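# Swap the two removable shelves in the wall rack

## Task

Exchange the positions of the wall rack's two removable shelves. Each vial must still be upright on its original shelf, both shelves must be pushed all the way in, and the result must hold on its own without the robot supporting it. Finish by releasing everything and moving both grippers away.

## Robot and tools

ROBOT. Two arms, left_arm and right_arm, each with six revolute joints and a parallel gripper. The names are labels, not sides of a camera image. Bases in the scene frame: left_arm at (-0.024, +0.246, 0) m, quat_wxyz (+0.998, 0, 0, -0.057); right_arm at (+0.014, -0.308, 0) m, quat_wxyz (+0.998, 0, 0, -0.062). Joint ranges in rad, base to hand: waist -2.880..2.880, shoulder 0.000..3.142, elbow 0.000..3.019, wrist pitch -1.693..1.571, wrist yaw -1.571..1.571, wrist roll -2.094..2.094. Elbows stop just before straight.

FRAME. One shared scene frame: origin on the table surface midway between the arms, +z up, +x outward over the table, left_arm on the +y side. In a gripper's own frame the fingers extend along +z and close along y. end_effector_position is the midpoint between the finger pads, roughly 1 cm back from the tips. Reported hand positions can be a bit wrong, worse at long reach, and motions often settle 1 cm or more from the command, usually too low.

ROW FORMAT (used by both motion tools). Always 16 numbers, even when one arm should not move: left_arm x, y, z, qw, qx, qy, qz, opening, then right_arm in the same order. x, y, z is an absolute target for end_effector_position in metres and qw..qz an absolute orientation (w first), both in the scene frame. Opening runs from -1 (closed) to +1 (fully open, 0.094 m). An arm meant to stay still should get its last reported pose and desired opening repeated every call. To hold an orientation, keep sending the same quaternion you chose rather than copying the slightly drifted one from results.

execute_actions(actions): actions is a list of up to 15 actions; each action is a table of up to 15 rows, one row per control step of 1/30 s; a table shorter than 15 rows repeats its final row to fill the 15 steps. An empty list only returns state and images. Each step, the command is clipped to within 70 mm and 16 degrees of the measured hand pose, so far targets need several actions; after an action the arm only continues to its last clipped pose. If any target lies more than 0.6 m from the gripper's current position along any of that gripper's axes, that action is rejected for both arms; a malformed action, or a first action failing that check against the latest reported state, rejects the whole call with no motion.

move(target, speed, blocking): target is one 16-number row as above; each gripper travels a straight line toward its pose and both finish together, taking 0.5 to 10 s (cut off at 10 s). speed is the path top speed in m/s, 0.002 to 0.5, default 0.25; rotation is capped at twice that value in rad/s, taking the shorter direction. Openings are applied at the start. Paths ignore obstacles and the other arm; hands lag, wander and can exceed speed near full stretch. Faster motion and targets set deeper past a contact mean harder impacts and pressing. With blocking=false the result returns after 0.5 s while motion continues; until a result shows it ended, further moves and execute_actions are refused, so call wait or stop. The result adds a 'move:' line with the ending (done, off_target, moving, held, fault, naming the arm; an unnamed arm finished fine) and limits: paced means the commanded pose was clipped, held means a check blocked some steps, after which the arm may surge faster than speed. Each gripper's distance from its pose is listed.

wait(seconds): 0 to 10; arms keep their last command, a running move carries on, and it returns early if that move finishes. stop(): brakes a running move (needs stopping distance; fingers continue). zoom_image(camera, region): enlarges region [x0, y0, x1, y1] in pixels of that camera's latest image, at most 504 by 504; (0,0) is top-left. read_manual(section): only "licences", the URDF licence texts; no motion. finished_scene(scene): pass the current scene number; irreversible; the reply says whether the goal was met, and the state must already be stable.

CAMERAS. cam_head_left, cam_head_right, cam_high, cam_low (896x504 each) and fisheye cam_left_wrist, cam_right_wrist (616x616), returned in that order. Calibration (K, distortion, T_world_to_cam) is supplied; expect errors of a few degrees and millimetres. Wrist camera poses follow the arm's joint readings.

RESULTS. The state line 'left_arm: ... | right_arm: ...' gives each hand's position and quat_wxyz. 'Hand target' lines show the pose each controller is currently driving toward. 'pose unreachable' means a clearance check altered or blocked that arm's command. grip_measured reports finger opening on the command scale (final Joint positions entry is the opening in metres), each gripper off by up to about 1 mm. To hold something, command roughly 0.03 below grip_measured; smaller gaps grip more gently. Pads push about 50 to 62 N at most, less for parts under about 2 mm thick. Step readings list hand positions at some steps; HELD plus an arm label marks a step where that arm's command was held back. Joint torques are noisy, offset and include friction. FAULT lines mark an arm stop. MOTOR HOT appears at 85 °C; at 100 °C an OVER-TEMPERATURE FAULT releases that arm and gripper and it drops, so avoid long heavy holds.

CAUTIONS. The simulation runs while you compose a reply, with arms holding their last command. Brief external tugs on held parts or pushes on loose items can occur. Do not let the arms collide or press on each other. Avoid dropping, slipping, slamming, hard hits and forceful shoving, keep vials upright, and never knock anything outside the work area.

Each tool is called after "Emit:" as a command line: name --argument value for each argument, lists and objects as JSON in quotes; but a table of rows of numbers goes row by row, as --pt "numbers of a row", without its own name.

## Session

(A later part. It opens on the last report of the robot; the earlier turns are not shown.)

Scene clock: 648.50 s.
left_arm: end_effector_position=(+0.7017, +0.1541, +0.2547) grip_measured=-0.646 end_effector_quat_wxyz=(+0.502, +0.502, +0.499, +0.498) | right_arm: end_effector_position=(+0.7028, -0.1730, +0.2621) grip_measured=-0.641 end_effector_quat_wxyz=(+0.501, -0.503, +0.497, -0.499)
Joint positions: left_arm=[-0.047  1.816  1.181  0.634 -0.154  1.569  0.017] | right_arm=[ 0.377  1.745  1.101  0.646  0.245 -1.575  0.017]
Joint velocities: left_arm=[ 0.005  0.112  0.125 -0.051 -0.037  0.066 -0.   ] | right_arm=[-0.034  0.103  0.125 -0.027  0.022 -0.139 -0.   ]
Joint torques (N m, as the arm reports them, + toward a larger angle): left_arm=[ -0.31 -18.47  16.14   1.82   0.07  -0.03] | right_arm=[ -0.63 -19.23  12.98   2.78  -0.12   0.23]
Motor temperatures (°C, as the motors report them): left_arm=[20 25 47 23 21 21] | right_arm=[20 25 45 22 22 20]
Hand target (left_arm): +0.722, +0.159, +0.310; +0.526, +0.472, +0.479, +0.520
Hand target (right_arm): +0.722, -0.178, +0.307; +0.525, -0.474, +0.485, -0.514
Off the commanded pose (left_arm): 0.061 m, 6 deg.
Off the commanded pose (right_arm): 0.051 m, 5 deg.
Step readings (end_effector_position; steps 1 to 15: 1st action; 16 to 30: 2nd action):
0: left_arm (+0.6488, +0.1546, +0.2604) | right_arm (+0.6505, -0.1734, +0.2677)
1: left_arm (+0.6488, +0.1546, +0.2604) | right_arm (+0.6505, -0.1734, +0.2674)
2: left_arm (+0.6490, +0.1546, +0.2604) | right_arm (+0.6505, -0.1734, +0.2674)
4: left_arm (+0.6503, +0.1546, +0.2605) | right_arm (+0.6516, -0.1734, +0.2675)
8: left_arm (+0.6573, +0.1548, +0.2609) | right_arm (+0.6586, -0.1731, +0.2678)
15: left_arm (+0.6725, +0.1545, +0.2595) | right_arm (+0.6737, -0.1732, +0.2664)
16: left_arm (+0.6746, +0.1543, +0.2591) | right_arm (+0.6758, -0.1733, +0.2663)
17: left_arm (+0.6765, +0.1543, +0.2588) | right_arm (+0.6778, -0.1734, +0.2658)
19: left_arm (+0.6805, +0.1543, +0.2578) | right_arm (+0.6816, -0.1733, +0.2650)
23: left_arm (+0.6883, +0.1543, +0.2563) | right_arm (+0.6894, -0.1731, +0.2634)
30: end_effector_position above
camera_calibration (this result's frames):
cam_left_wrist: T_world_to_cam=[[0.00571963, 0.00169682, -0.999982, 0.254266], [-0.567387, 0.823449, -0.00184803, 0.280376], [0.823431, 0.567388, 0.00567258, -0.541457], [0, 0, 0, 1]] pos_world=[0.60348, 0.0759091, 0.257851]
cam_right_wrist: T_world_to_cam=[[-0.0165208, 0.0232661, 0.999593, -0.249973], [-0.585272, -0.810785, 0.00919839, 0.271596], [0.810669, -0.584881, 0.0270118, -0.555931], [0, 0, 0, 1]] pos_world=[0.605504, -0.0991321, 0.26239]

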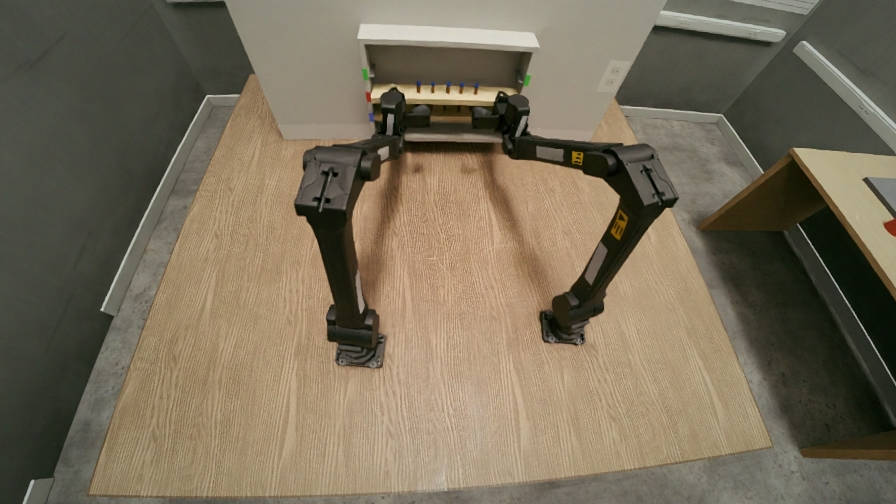

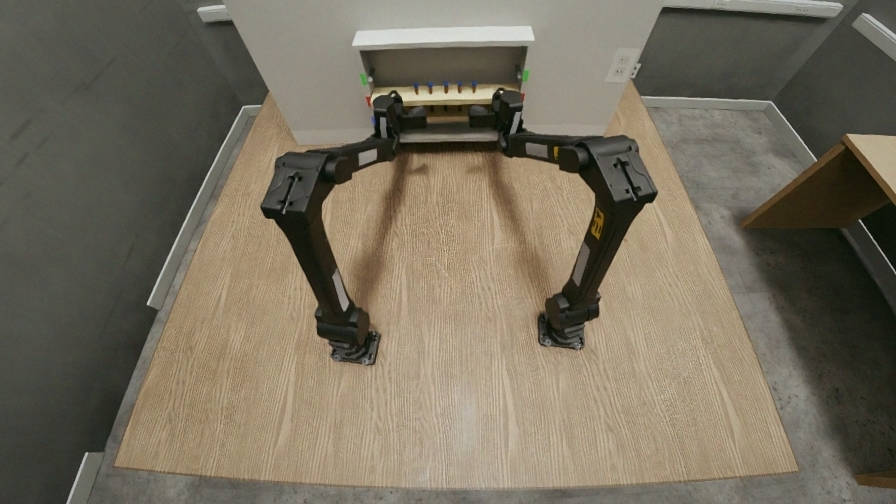

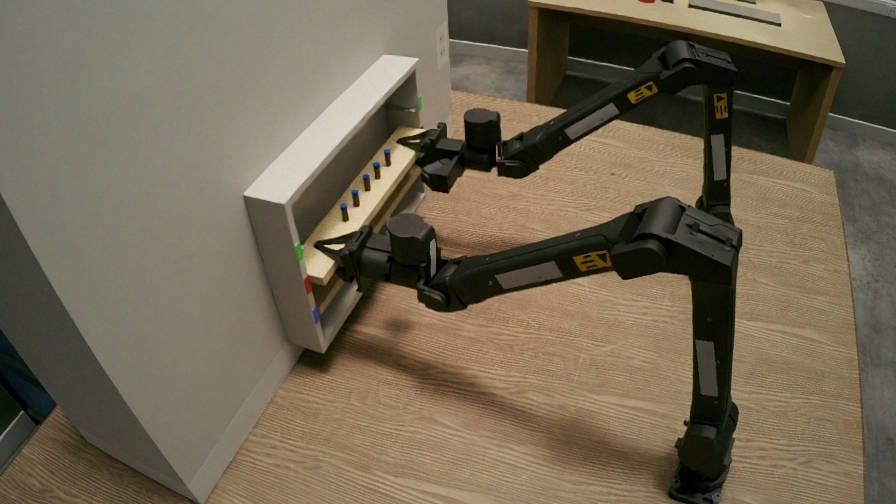

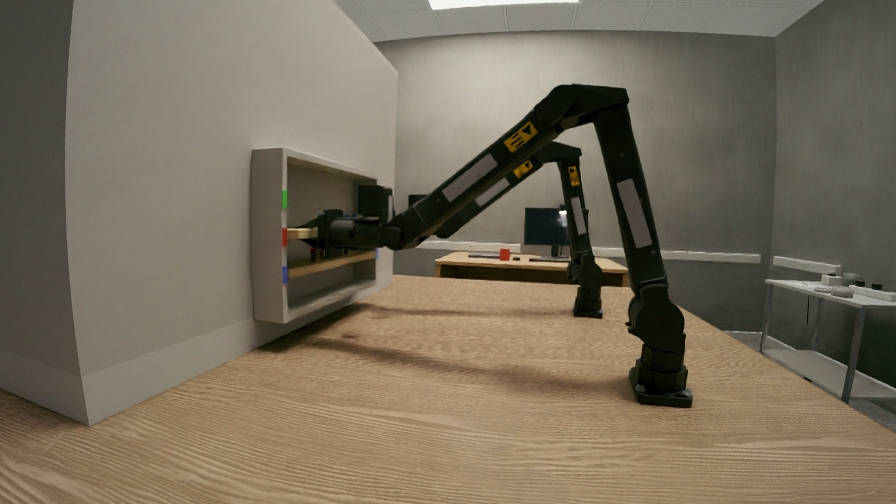

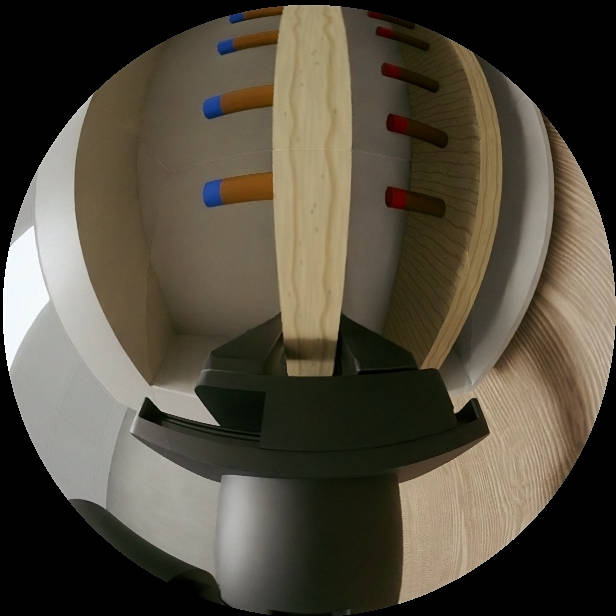

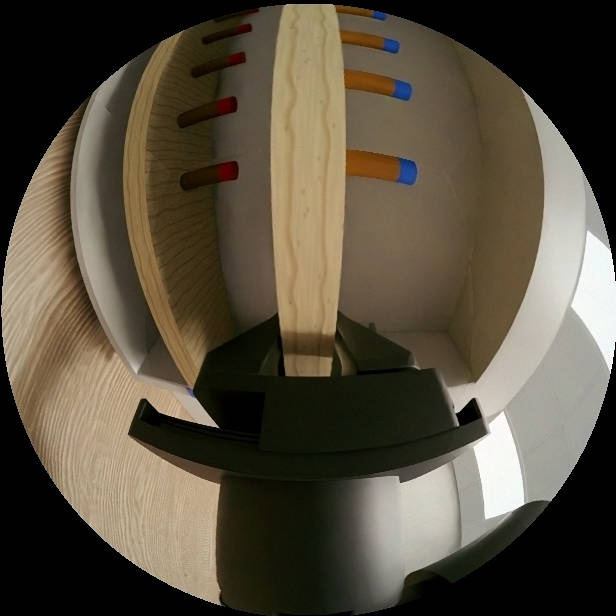

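Emit:
execute_actions --actions '[[[0.731,0.159,0.3088,0.5275,0.4725,0.480,0.520,-0.68,0.729,-0.177,0.3058,0.525,-0.475,0.4855,-0.5145,-0.68],[0.7325,0.159,0.3084,0.5275,0.4725,0.480,0.520,-0.68,0.7305,-0.177,0.3054,0.525,-0.475,0.4855,-0.5145,-0.68],[0.7345,0.159,0.308,0.5275,0.4725,0.480,0.520,-0.68,0.7325,-0.177,0.305,0.525,-0.475,0.4855,-0.5145,-0.68],[0.7365,0.159,0.3076,0.5275,0.4725,0.480,0.520,-0.68,0.7345,-0.177,0.3046,0.525,-0.475,0.4855,-0.5145,-0.68],[0.7385,0.159,0.3072,0.5275,0.4725,0.480,0.520,-0.68,0.7365,-0.177,0.3042,0.525,-0.475,0.4855,-0.5145,-0.68],[0.7405,0.159,0.3068,0.5275,0.4725,0.480,0.520,-0.68,0.7385,-0.177,0.3038,0.525,-0.475,0.4855,-0.5145,-0.68],[0.7425,0.159,0.3064,0.5275,0.4725,0.480,0.520,-0.68,0.7405,-0.177,0.3034,0.525,-0.475,0.4855,-0.5145,-0.68],[0.7445,0.159,0.306,0.5275,0.4725,0.480,0.520,-0.68,0.7425,-0.177,0.303,0.525,-0.475,0.4855,-0.5145,-0.68],[0.746,0.159,0.3056,0.5275,0.4725,0.480,0.520,-0.68,0.744,-0.177,0.3026,0.525,-0.475,0.4855,-0.5145,-0.68],[0.7475,0.159,0.3052,0.5275,0.4725,0.480,0.520,-0.68,0.7455,-0.177,0.3022,0.525,-0.475,0.4855,-0.5145,-0.68],[0.7487,0.159,0.3048,0.5275,0.4725,0.480,0.520,-0.68,0.7467,-0.177,0.3018,0.525,-0.475,0.4855,-0.5145,-0.68],[0.7497,0.159,0.3044,0.5275,0.4725,0.480,0.520,-0.68,0.7477,-0.177,0.3014,0.525,-0.475,0.4855,-0.5145,-0.68],[0.7505,0.159,0.304,0.5275,0.4725,0.480,0.520,-0.68,0.7485,-0.177,0.301,0.525,-0.475,0.4855,-0.5145,-0.68],[0.7513,0.159,0.3036,0.5275,0.4725,0.480,0.520,-0.68,0.7493,-0.177,0.3006,0.525,-0.475,0.4855,-0.5145,-0.68],[0.752,0.159,0.3032,0.5275,0.4725,0.480,0.520,-0.68,0.750,-0.177,0.3002,0.525,-0.475,0.4855,-0.5145,-0.68]],[[0.7527,0.159,0.303,0.5275,0.4725,0.480,0.520,-0.68,0.7507,-0.177,0.300,0.525,-0.475,0.4855,-0.5145,-0.68],[0.7534,0.159,0.303,0.5275,0.4725,0.480,0.520,-0.68,0.7514,-0.177,0.300,0.525,-0.475,0.4855,-0.5145,-0.68],[0.7541,0.159,0.303,0.5275,0.4725,0.480,0.520,-0.68,0.7521,-0.177,0.300,0.525,-0.475,0.4855,-0.5145,-0.68],[0.7548,0.159,0.303,0.5275,0.4725,0.480,0.520,-0.68,0.7528,-0.177,0.300,0.525,-0.475,0.4855,-0.5145,-0.68],[0.7555,0.159,0.303,0.5275,0.4725,0.480,0.520,-0.68,0.7535,-0.177,0.300,0.525,-0.475,0.4855,-0.5145,-0.68],[0.7562,0.159,0.303,0.5275,0.4725,0.480,0.520,-0.68,0.7542,-0.177,0.300,0.525,-0.475,0.4855,-0.5145,-0.68],[0.7569,0.159,0.303,0.5275,0.4725,0.480,0.520,-0.68,0.7549,-0.177,0.300,0.525,-0.475,0.4855,-0.5145,-0.68],[0.7576,0.159,0.303,0.5275,0.4725,0.480,0.520,-0.68,0.7556,-0.177,0.300,0.525,-0.475,0.4855,-0.5145,-0.68],[0.7583,0.159,0.303,0.5275,0.4725,0.480,0.520,-0.68,0.7563,-0.177,0.300,0.525,-0.475,0.4855,-0.5145,-0.68],[0.759,0.159,0.303,0.5275,0.4725,0.480,0.520,-0.68,0.757,-0.177,0.300,0.525,-0.475,0.4855,-0.5145,-0.68],[0.7597,0.159,0.303,0.5275,0.4725,0.480,0.520,-0.68,0.7577,-0.177,0.300,0.525,-0.475,0.4855,-0.5145,-0.68]]]'

Scene clock: 678.60 s.
left_arm: end_effector_position=(+0.7322, +0.1540, +0.2500) grip_measured=-0.646 end_effector_quat_wxyz=(+0.502, +0.501, +0.498, +0.499) | right_arm: end_effector_position=(+0.7337, -0.1728, +0.2566) grip_measured=-0.641 end_effector_quat_wxyz=(+0.502, -0.502, +0.497, -0.500)
Joint positions: left_arm=[-0.039  1.888  1.276  0.615 -0.146  1.571  0.017] | right_arm=[ 0.364  1.82   1.191  0.632  0.233 -1.574  0.017]
Joint velocities: left_arm=[-0.015 -0.005 -0.007  0.007 -0.066  0.022  0.   ] | right_arm=[-0.024 -0.005  0.012 -0.012  0.007 -0.037 -0.   ]
Joint torques (N m, as the arm reports them, + toward a larger angle): left_arm=[ -0.68 -18.65  17.04   1.69   0.06  -0.07] | right_arm=[ -0.77 -19.8   13.49   2.57  -0.17   0.23]
Motor temperatures (°C, as the motors report them): left_arm=[20 26 48 23 21 21] | right_arm=[20 26 47 22 22 20]
Hand target (left_arm): +0.752, +0.159, +0.303; +0.526, +0.472, +0.479, +0.520
Hand target (right_arm): +0.752, -0.178, +0.301; +0.525, -0.474, +0.485, -0.514
Off the commanded pose (left_arm): 0.060 m, 5 deg.
Off the commanded pose (right_arm): 0.050 m, 5 deg.
Step readings (end_effector_position; steps 1 to 15: 1st action; 16 to 30: 2nd action):
0: left_arm (+0.7045, +0.1540, +0.2535) | right_arm (+0.7055, -0.1733, +0.2608)
1: left_arm (+0.7045, +0.1540, +0.2535) | right_arm (+0.7055, -0.1732, +0.2608)
2: left_arm (+0.7046, +0.1540, +0.2534) | right_arm (+0.7056, -0.1732, +0.2607)
4: left_arm (+0.7062, +0.1539, +0.2539) | right_arm (+0.7072, -0.1729, +0.2610)
8: left_arm (+0.7137, +0.1544, +0.2543) | right_arm (+0.7148, -0.1726, +0.2612)
15: left_arm (+0.7254, +0.1539, +0.2501) | right_arm (+0.7264, -0.1730, +0.2562)
16: left_arm (+0.7262, +0.1538, +0.2498) | right_arm (+0.7273, -0.1730, +0.2556)
17: left_arm (+0.7268, +0.1540, +0.2502) | right_arm (+0.7279, -0.1728, +0.2563)
19: left_arm (+0.7281, +0.1539, +0.2501) | right_arm (+0.7291, -0.1730, +0.2567)
23: left_arm (+0.7307, +0.1540, +0.2503) | right_arm (+0.7316, -0.1726, +0.2568)
30: end_effector_position above
camera_calibration (this result's frames):
cam_left_wrist: T_world_to_cam=[[0.00874519, 0.00275728, -0.999958, 0.247017], [-0.567696, 0.823234, -0.00269484, 0.298211], [0.823192, 0.567696, 0.00876464, -0.567145], [0, 0, 0, 1]] pos_world=[0.634003, 0.075787, 0.252781]
cam_right_wrist: T_world_to_cam=[[-0.0183379, 0.0213169, 0.999605, -0.242992], [-0.586211, -0.810132, 0.00652223, 0.291447], [0.809951, -0.58586, 0.0273524, -0.580438], [0, 0, 0, 1]] pos_world=[0.63652, -0.0987653, 0.256871]

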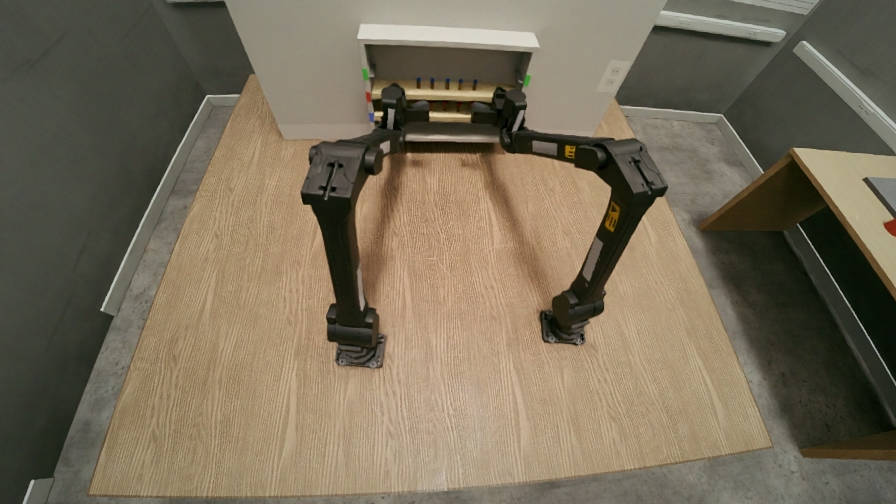

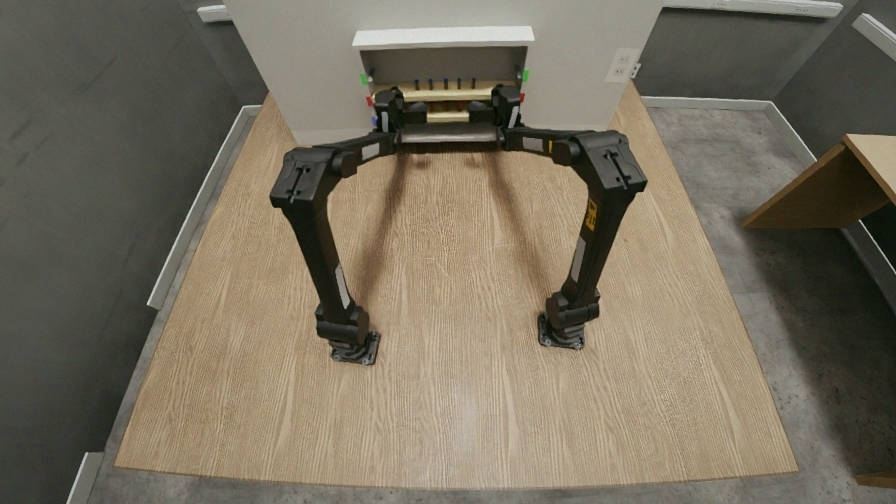

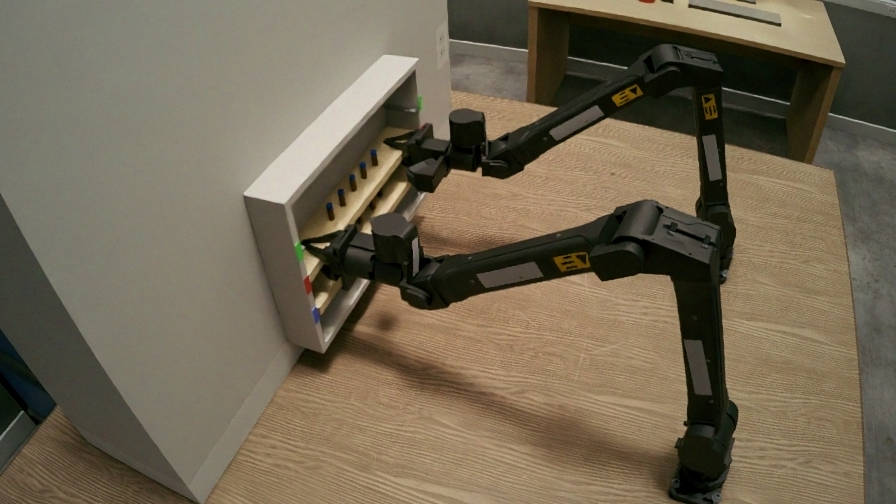

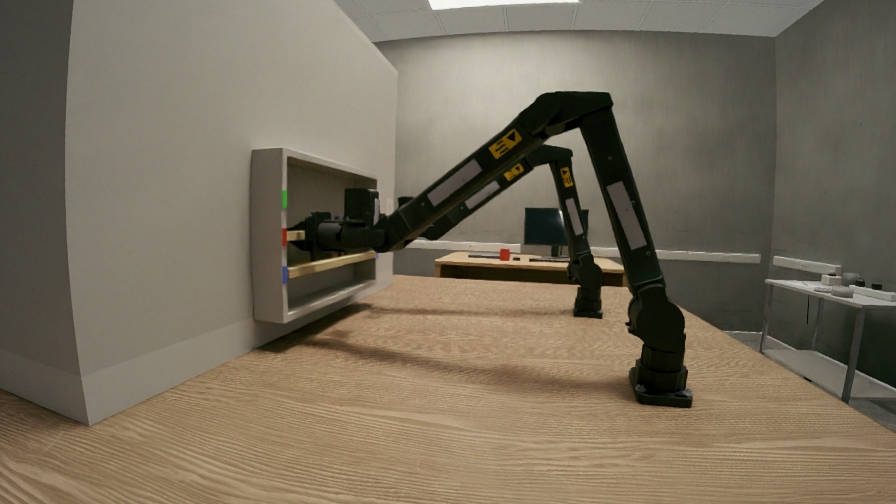

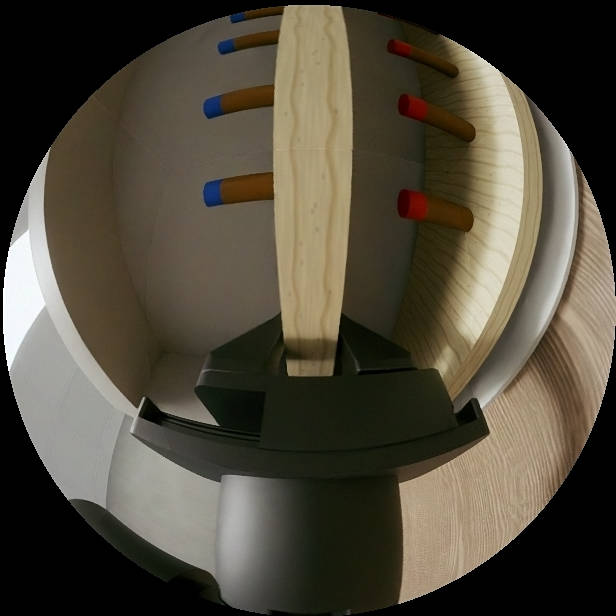

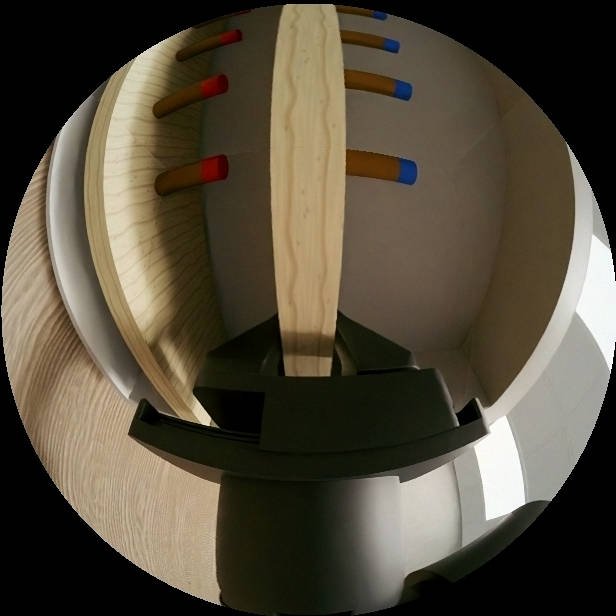

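Emit:
execute_actions --actions '[[[0.7583,0.1588,0.2993,0.526,0.474,0.4812,0.5188,-0.68,0.7563,-0.1768,0.2966,0.5235,-0.4765,0.4863,-0.5137,-0.68],[0.7569,0.1586,0.2956,0.5244,0.4756,0.4824,0.5176,-0.68,0.7549,-0.1766,0.2932,0.522,-0.478,0.4872,-0.5128,-0.68],[0.7555,0.1584,0.2919,0.5228,0.4772,0.4836,0.5164,-0.68,0.7535,-0.1764,0.2898,0.5205,-0.4795,0.488,-0.512,-0.68],[0.7541,0.1582,0.2882,0.5213,0.4787,0.4848,0.5152,-0.68,0.7521,-0.1762,0.2864,0.519,-0.481,0.4889,-0.5111,-0.68],[0.7527,0.158,0.2845,0.5197,0.4803,0.486,0.514,-0.68,0.7507,-0.176,0.283,0.5175,-0.4825,0.4897,-0.5103,-0.68],[0.7513,0.1578,0.2808,0.5182,0.4818,0.4872,0.5128,-0.68,0.7493,-0.1758,0.2796,0.516,-0.484,0.4906,-0.5094,-0.68],[0.7499,0.1576,0.2771,0.5166,0.4834,0.4884,0.5116,-0.68,0.748,-0.1756,0.2762,0.5145,-0.4855,0.4914,-0.5086,-0.68],[0.7485,0.1574,0.2734,0.5151,0.4849,0.4896,0.5104,-0.68,0.7467,-0.1754,0.2728,0.513,-0.487,0.4923,-0.5077,-0.68],[0.7471,0.1572,0.2697,0.5135,0.4865,0.4908,0.5092,-0.68,0.7454,-0.1752,0.2694,0.5115,-0.4885,0.4931,-0.5069,-0.68],[0.7455,0.157,0.266,0.512,0.488,0.492,0.508,-0.68,0.744,-0.175,0.266,0.510,-0.490,0.494,-0.506,-0.68],[0.7455,0.157,0.266,0.512,0.488,0.492,0.508,-0.66,0.744,-0.175,0.266,0.510,-0.490,0.494,-0.506,-0.66],[0.7455,0.157,0.266,0.512,0.488,0.492,0.508,-0.63,0.744,-0.175,0.266,0.510,-0.490,0.494,-0.506,-0.63],[0.7455,0.157,0.266,0.512,0.488,0.492,0.508,-0.58,0.744,-0.175,0.266,0.510,-0.490,0.494,-0.506,-0.58],[0.7455,0.157,0.266,0.512,0.488,0.492,0.508,-0.5,0.744,-0.175,0.266,0.510,-0.490,0.494,-0.506,-0.5],[0.7455,0.157,0.266,0.512,0.488,0.492,0.508,-0.4,0.744,-0.175,0.266,0.510,-0.490,0.494,-0.506,-0.4]],[[0.743,0.1564,0.268,0.513,0.487,0.4913,0.5087,-0.25,0.742,-0.1744,0.266,0.510,-0.490,0.494,-0.506,-0.25],[0.740,0.1558,0.270,0.514,0.486,0.4906,0.5094,-0.1,0.7395,-0.1738,0.266,0.510,-0.490,0.494,-0.506,-0.1],[0.737,0.1552,0.272,0.515,0.485,0.490,0.510,0.05,0.737,-0.1732,0.2655,0.510,-0.490,0.494,-0.506,0.05],[0.734,0.1546,0.274,0.516,0.484,0.4893,0.5107,0.2,0.7345,-0.1726,0.2655,0.5095,-0.4905,0.4945,-0.5055,0.2],[0.731,0.154,0.276,0.5167,0.4833,0.4886,0.5114,0.2,0.732,-0.172,0.265,0.5095,-0.4905,0.4945,-0.5055,0.2],[0.728,0.1534,0.278,0.5174,0.4826,0.488,0.512,0.2,0.729,-0.1714,0.265,0.509,-0.491,0.495,-0.505,0.2],[0.725,0.1528,0.280,0.518,0.482,0.4873,0.5127,0.2,0.726,-0.1708,0.2645,0.509,-0.491,0.495,-0.505,0.2],[0.722,0.152,0.282,0.5187,0.4813,0.4867,0.5133,0.2,0.723,-0.170,0.264,0.509,-0.491,0.495,-0.505,0.2],[0.719,0.152,0.283,0.5187,0.4813,0.4867,0.5133,0.2,0.720,-0.170,0.264,0.509,-0.491,0.495,-0.505,0.2],[0.716,0.152,0.283,0.5187,0.4813,0.4867,0.5133,0.2,0.717,-0.170,0.264,0.509,-0.491,0.495,-0.505,0.2],[0.712,0.152,0.283,0.5187,0.4813,0.4867,0.5133,0.2,0.713,-0.170,0.264,0.509,-0.491,0.495,-0.505,0.2],[0.708,0.152,0.283,0.5187,0.4813,0.4867,0.5133,0.2,0.709,-0.170,0.264,0.509,-0.491,0.495,-0.505,0.2],[0.704,0.152,0.283,0.5187,0.4813,0.4867,0.5133,0.2,0.705,-0.170,0.264,0.509,-0.491,0.495,-0.505,0.2],[0.700,0.152,0.283,0.5187,0.4813,0.4867,0.5133,0.2,0.701,-0.170,0.264,0.509,-0.491,0.495,-0.505,0.2],[0.696,0.152,0.283,0.5187,0.4813,0.4867,0.5133,0.2,0.697,-0.170,0.264,0.509,-0.491,0.495,-0.505,0.2]],[[0.692,0.152,0.283,0.5187,0.4813,0.4867,0.5133,0.2,0.693,-0.170,0.264,0.509,-0.491,0.495,-0.505,0.2],[0.688,0.152,0.283,0.5187,0.4813,0.4867,0.5133,0.2,0.689,-0.170,0.264,0.509,-0.491,0.495,-0.505,0.2],[0.684,0.152,0.283,0.5187,0.4813,0.4867,0.5133,0.2,0.685,-0.170,0.264,0.509,-0.491,0.495,-0.505,0.2],[0.680,0.152,0.283,0.5187,0.4813,0.4867,0.5133,0.2,0.681,-0.170,0.264,0.509,-0.491,0.495,-0.505,0.2],[0.676,0.152,0.283,0.5187,0.4813,0.4867,0.5133,0.2,0.677,-0.170,0.264,0.509,-0.491,0.495,-0.505,0.2],[0.672,0.152,0.283,0.5187,0.4813,0.4867,0.5133,0.2,0.673,-0.170,0.264,0.509,-0.491,0.495,-0.505,0.2],[0.668,0.152,0.283,0.5187,0.4813,0.4867,0.5133,0.2,0.669,-0.170,0.264,0.509,-0.491,0.495,-0.505,0.2],[0.664,0.152,0.283,0.5187,0.4813,0.4867,0.5133,0.2,0.665,-0.170,0.264,0.509,-0.491,0.495,-0.505,0.2],[0.660,0.152,0.283,0.5187,0.4813,0.4867,0.5133,0.2,0.661,-0.170,0.264,0.509,-0.491,0.495,-0.505,0.2],[0.656,0.152,0.283,0.5187,0.4813,0.4867,0.5133,0.2,0.657,-0.170,0.264,0.509,-0.491,0.495,-0.505,0.2],[0.652,0.152,0.283,0.5187,0.4813,0.4867,0.5133,0.2,0.653,-0.170,0.264,0.509,-0.491,0.495,-0.505,0.2],[0.649,0.152,0.283,0.5187,0.4813,0.4867,0.5133,0.2,0.650,-0.170,0.264,0.509,-0.491,0.495,-0.505,0.2],[0.647,0.152,0.283,0.5187,0.4813,0.4867,0.5133,0.2,0.648,-0.170,0.264,0.509,-0.491,0.495,-0.505,0.2]]]'

Scene clock: 721.97 s.
left_arm: end_effector_position=(+0.6541, +0.1562, +0.2579) grip_measured=+0.198 end_effector_quat_wxyz=(+0.502, +0.496, +0.499, +0.503) | right_arm: end_effector_position=(+0.6544, -0.1752, +0.2598) grip_measured=+0.197 end_effector_quat_wxyz=(+0.502, -0.495, +0.499, -0.505)
Joint positions: left_arm=[-0.062  1.714  1.035  0.689 -0.179  1.571  0.056] | right_arm=[ 0.402  1.653  0.955  0.711  0.286 -1.574  0.056]
Joint velocities: left_arm=[-0.034 -0.142 -0.144  0.022  0.051 -0.007 -0.001] | right_arm=[ 0.034 -0.103 -0.1    0.022 -0.066  0.066 -0.   ]
Joint torques (N m, as the arm reports them, + toward a larger angle): left_arm=[ -1.57 -17.04   8.64   3.34  -0.3   -0.04] | right_arm=[  0.46 -17.29   6.75   3.37   0.41   0.21]
Motor temperatures (°C, as the motors report them): left_arm=[20 26 50 23 21 21] | right_arm=[20 26 48 21 22 20]
Hand target (left_arm): +0.647, +0.153, +0.282; +0.518, +0.481, +0.486, +0.513
Hand target (right_arm): +0.648, -0.170, +0.263; +0.509, -0.491, +0.495, -0.505
Off the commanded pose (left_arm): 0.026 m, 3 deg.
Off the commanded pose (right_arm): 0.009 m, 1 deg.
Step readings (end_effector_position; steps 1 to 15: 1st action; 16 to 30: 2nd action; 31 to 45: 3rd action):
0: left_arm (+0.7322, +0.1540, +0.2500) | right_arm (+0.7337, -0.1728, +0.2566)
1: left_arm (+0.7322, +0.1540, +0.2500) | right_arm (+0.7337, -0.1728, +0.2566)
2: left_arm (+0.7322, +0.1540, +0.2500) | right_arm (+0.7337, -0.1728, +0.2566)
4: left_arm (+0.7322, +0.1540, +0.2500) | right_arm (+0.7337, -0.1728, +0.2566)
8: left_arm (+0.7322, +0.1540, +0.2498) | right_arm (+0.7338, -0.1728, +0.2564)
15: left_arm (+0.7324, +0.1543, +0.2489) | right_arm (+0.7340, -0.1728, +0.2547)
16: left_arm (+0.7324, +0.1543, +0.2489) | right_arm (+0.7340, -0.1728, +0.2547)
17: left_arm (+0.7324, +0.1543, +0.2489) | right_arm (+0.7340, -0.1728, +0.2547)
19: left_arm (+0.7324, +0.1548, +0.2489) | right_arm (+0.7340, -0.1733, +0.2553)
23: left_arm (+0.7321, +0.1560, +0.2487) | right_arm (+0.7330, -0.1751, +0.2561)
30: left_arm (+0.7124, +0.1582, +0.2459) | right_arm (+0.7117, -0.1796, +0.2543)
31: left_arm (+0.7083, +0.1585, +0.2461) | right_arm (+0.7077, -0.1798, +0.2545)
32: left_arm (+0.7041, +0.1586, +0.2464) | right_arm (+0.7036, -0.1795, +0.2547)
34: left_arm (+0.6958, +0.1581, +0.2483) | right_arm (+0.6954, -0.1787, +0.2559)
38: left_arm (+0.6791, +0.1569, +0.2528) | right_arm (+0.6789, -0.1767, +0.2583)
45: end_effector_position above
camera_calibration (this result's frames):
cam_left_wrist: T_world_to_cam=[[0.015461, 0.00156915, -0.999879, 0.251289], [-0.576733, 0.816897, -0.00763597, 0.260272], [0.816786, 0.576781, 0.013535, -0.502666], [0, 0, 0, 1]] pos_world=[0.556793, 0.0769186, 0.26005]
cam_right_wrist: T_world_to_cam=[[-0.0279027, 0.0185856, 0.999438, -0.2417], [-0.597304, -0.802013, -0.00176144, 0.253791], [0.801529, -0.597017, 0.0334796, -0.515797], [0, 0, 0, 1]] pos_world=[0.558273, -0.0999035, 0.259279]

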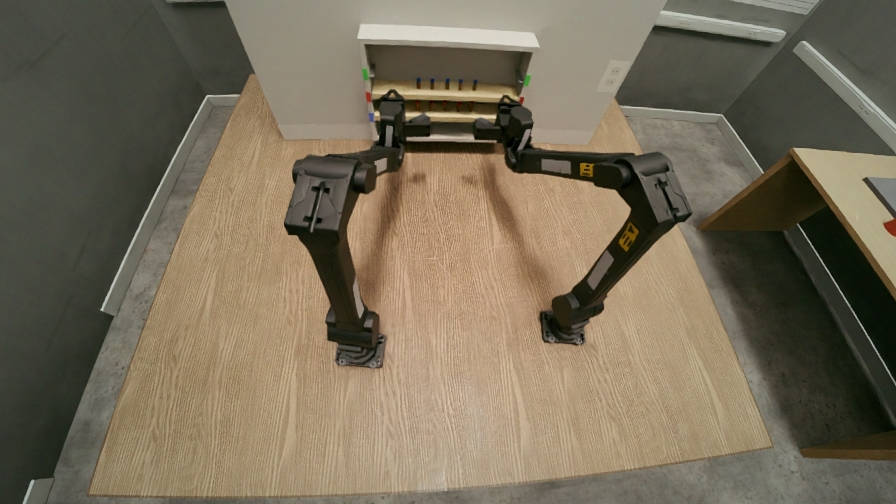

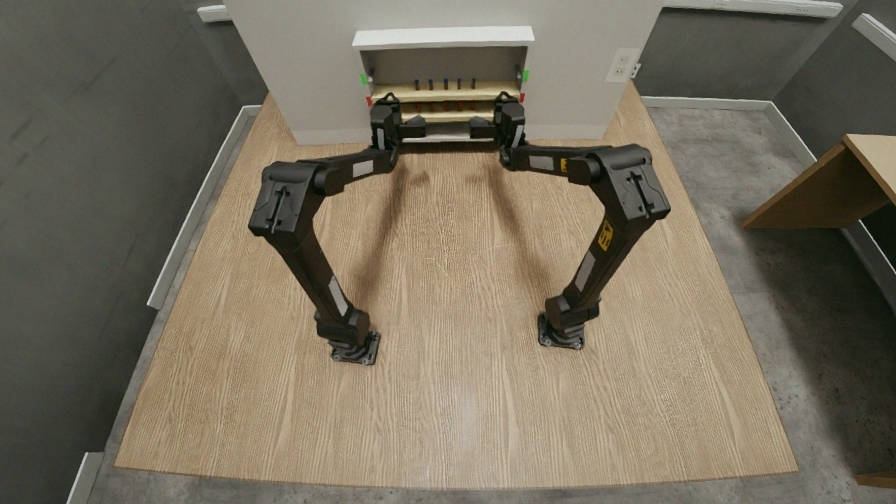

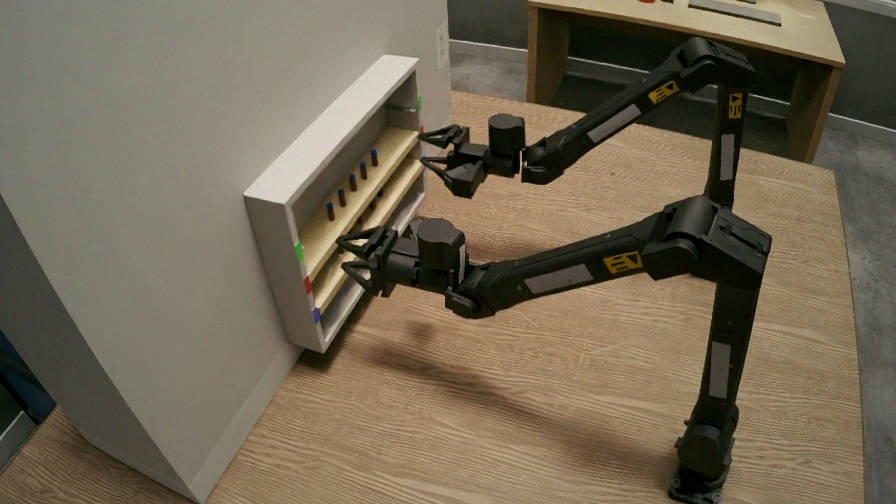

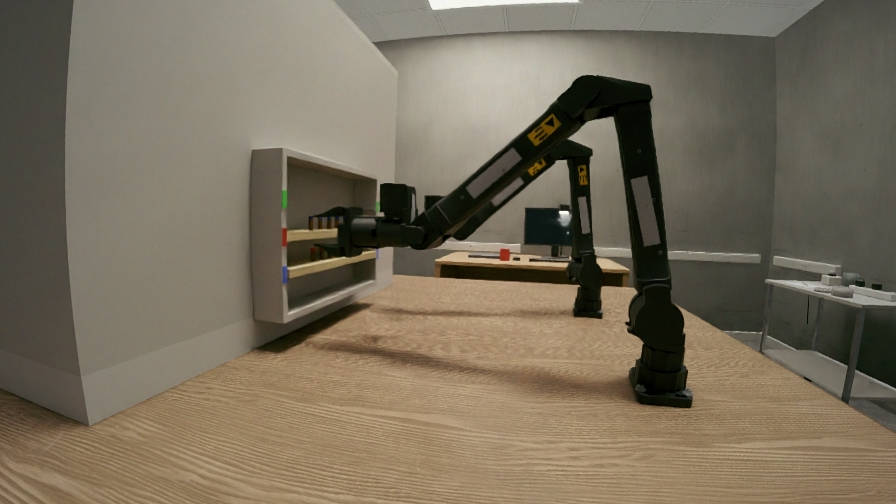

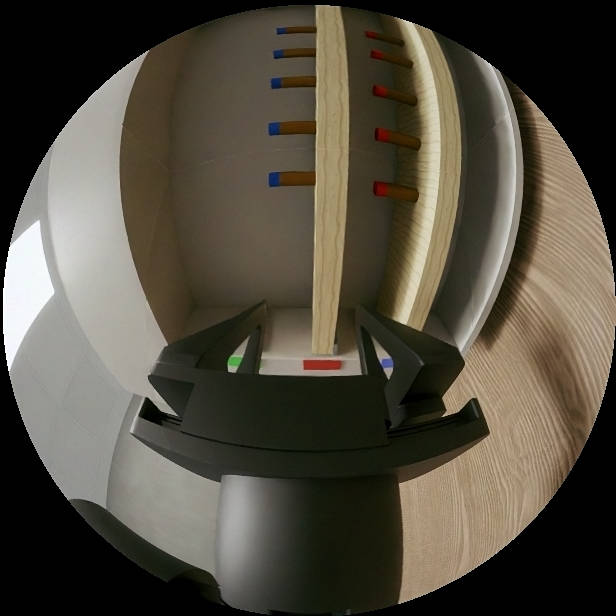

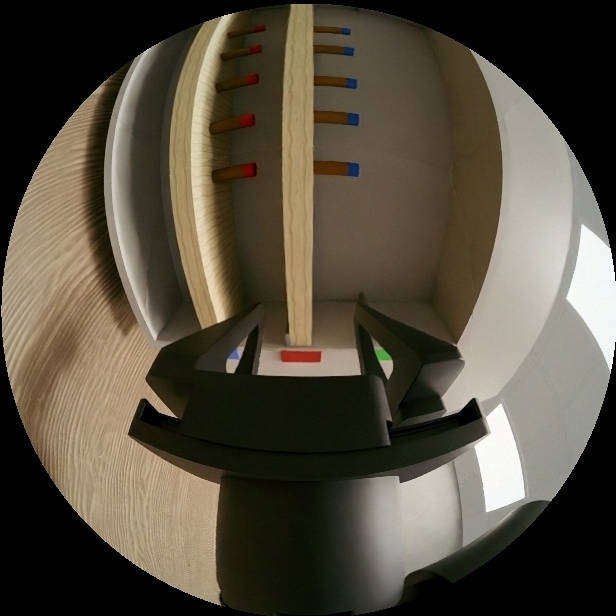

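Emit:
move --target '[0.650,0.155,0.176,0.505,0.495,0.497,0.503,0.2,0.650,-0.172,0.178,0.504,-0.496,0.498,-0.502,0.2]' --speed 0.15

Scene clock: 732.23 s.
left_arm: end_effector_position=(+0.6500, +0.1562, +0.1699) grip_measured=+0.198 end_effector_quat_wxyz=(+0.495, +0.503, +0.503, +0.498) | right_arm: end_effector_position=(+0.6536, -0.1745, +0.1766) grip_measured=+0.197 end_effector_quat_wxyz=(+0.498, -0.499, +0.500, -0.502)
Joint positions: left_arm=[-0.063  1.871  0.971  0.886 -0.18   1.571  0.056] | right_arm=[ 0.404  1.821  0.9    0.922  0.286 -1.574  0.056]
Joint velocities: left_arm=[ 0.015  0.005 -0.002 -0.002 -0.022 -0.007  0.   ] | right_arm=[-0.005 -0.005 -0.007 -0.012  0.051 -0.037  0.001]
Joint torques (N m, as the arm reports them, + toward a larger angle): left_arm=[ -1.58 -16.03   7.51   3.03  -0.03  -0.09] | right_arm=[  0.86 -16.78   5.46   3.29   0.15   0.21]
Motor temperatures (°C, as the motors report them): left_arm=[20 26 46 23 21 21] | right_arm=[20 26 44 22 22 20]
Hand target (left_arm): +0.650, +0.155, +0.176; +0.505, +0.495, +0.497, +0.503
Hand target (right_arm): +0.651, -0.172, +0.178; +0.504, -0.496, +0.498, -0.502
Off the commanded pose (left_arm): 0.006 m, 2 deg.
Off the commanded pose (right_arm): 0.005 m, 1 deg.
move: done
camera_calibration (this result's frames):
cam_left_wrist: T_world_to_cam=[[-0.00669529, 0.00550394, -0.999962, 0.177178], [-0.576102, 0.817335, 0.00835605, 0.254048], [0.817351, 0.576136, -0.00230147, -0.495712], [0, 0, 0, 1]] pos_world=[0.552714, 0.0769803, 0.173907]
cam_right_wrist: T_world_to_cam=[[-0.0161977, 0.0219266, 0.999628, -0.165728], [-0.596349, -0.802686, 0.00794362, 0.251303], [0.802562, -0.595999, 0.0260776, -0.511118], [0, 0, 0, 1]] pos_world=[0.557383, -0.0992749, 0.176999]

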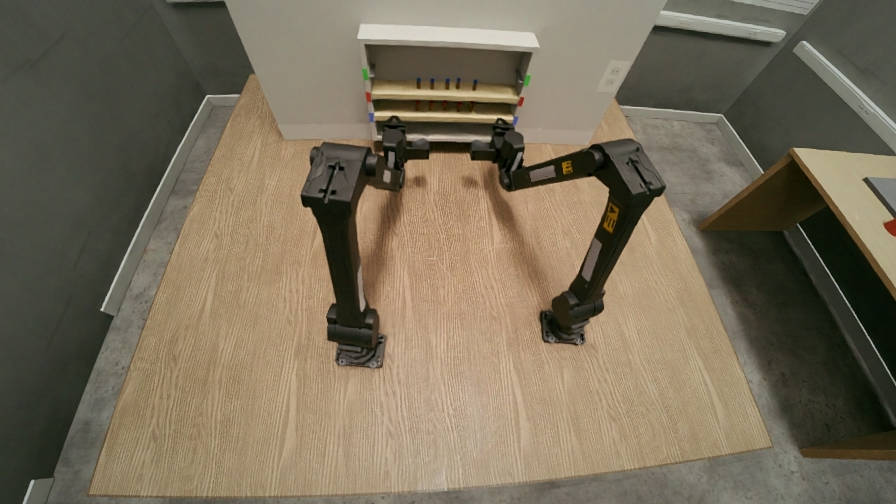

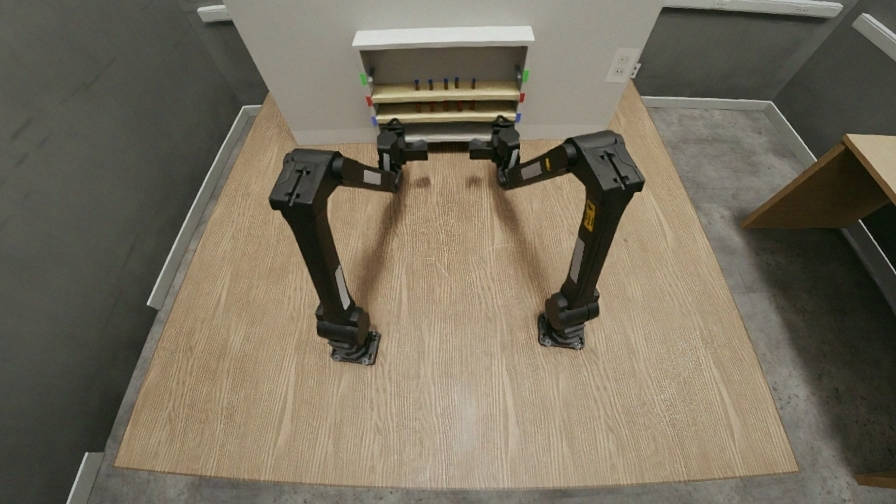

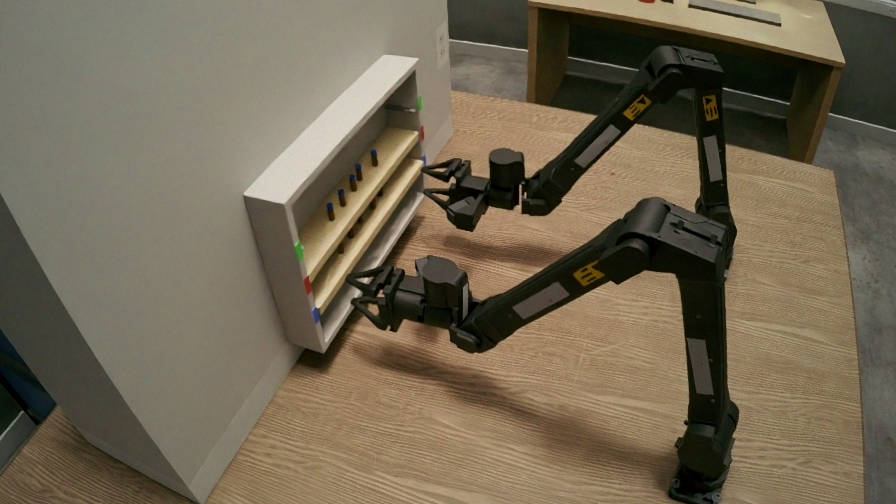

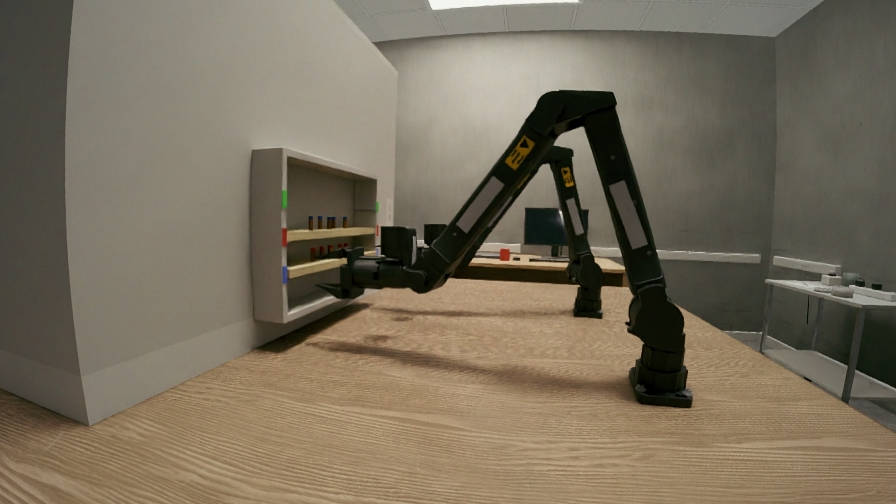

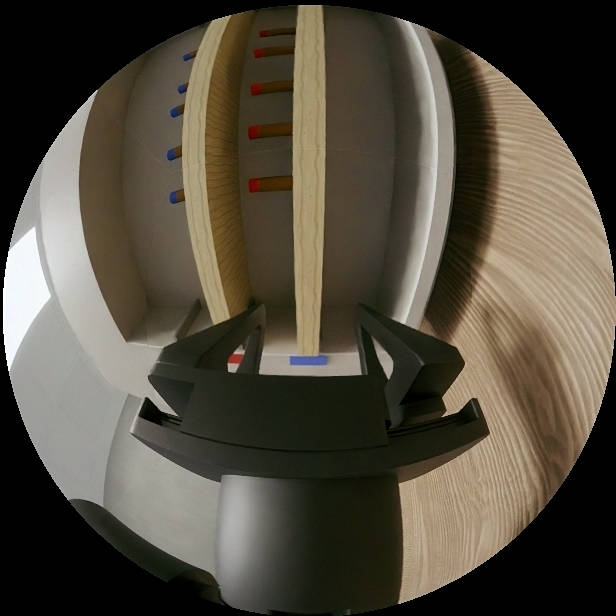

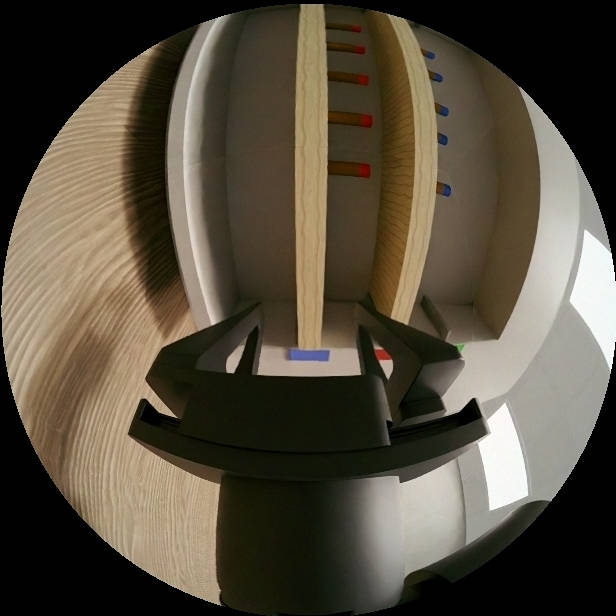

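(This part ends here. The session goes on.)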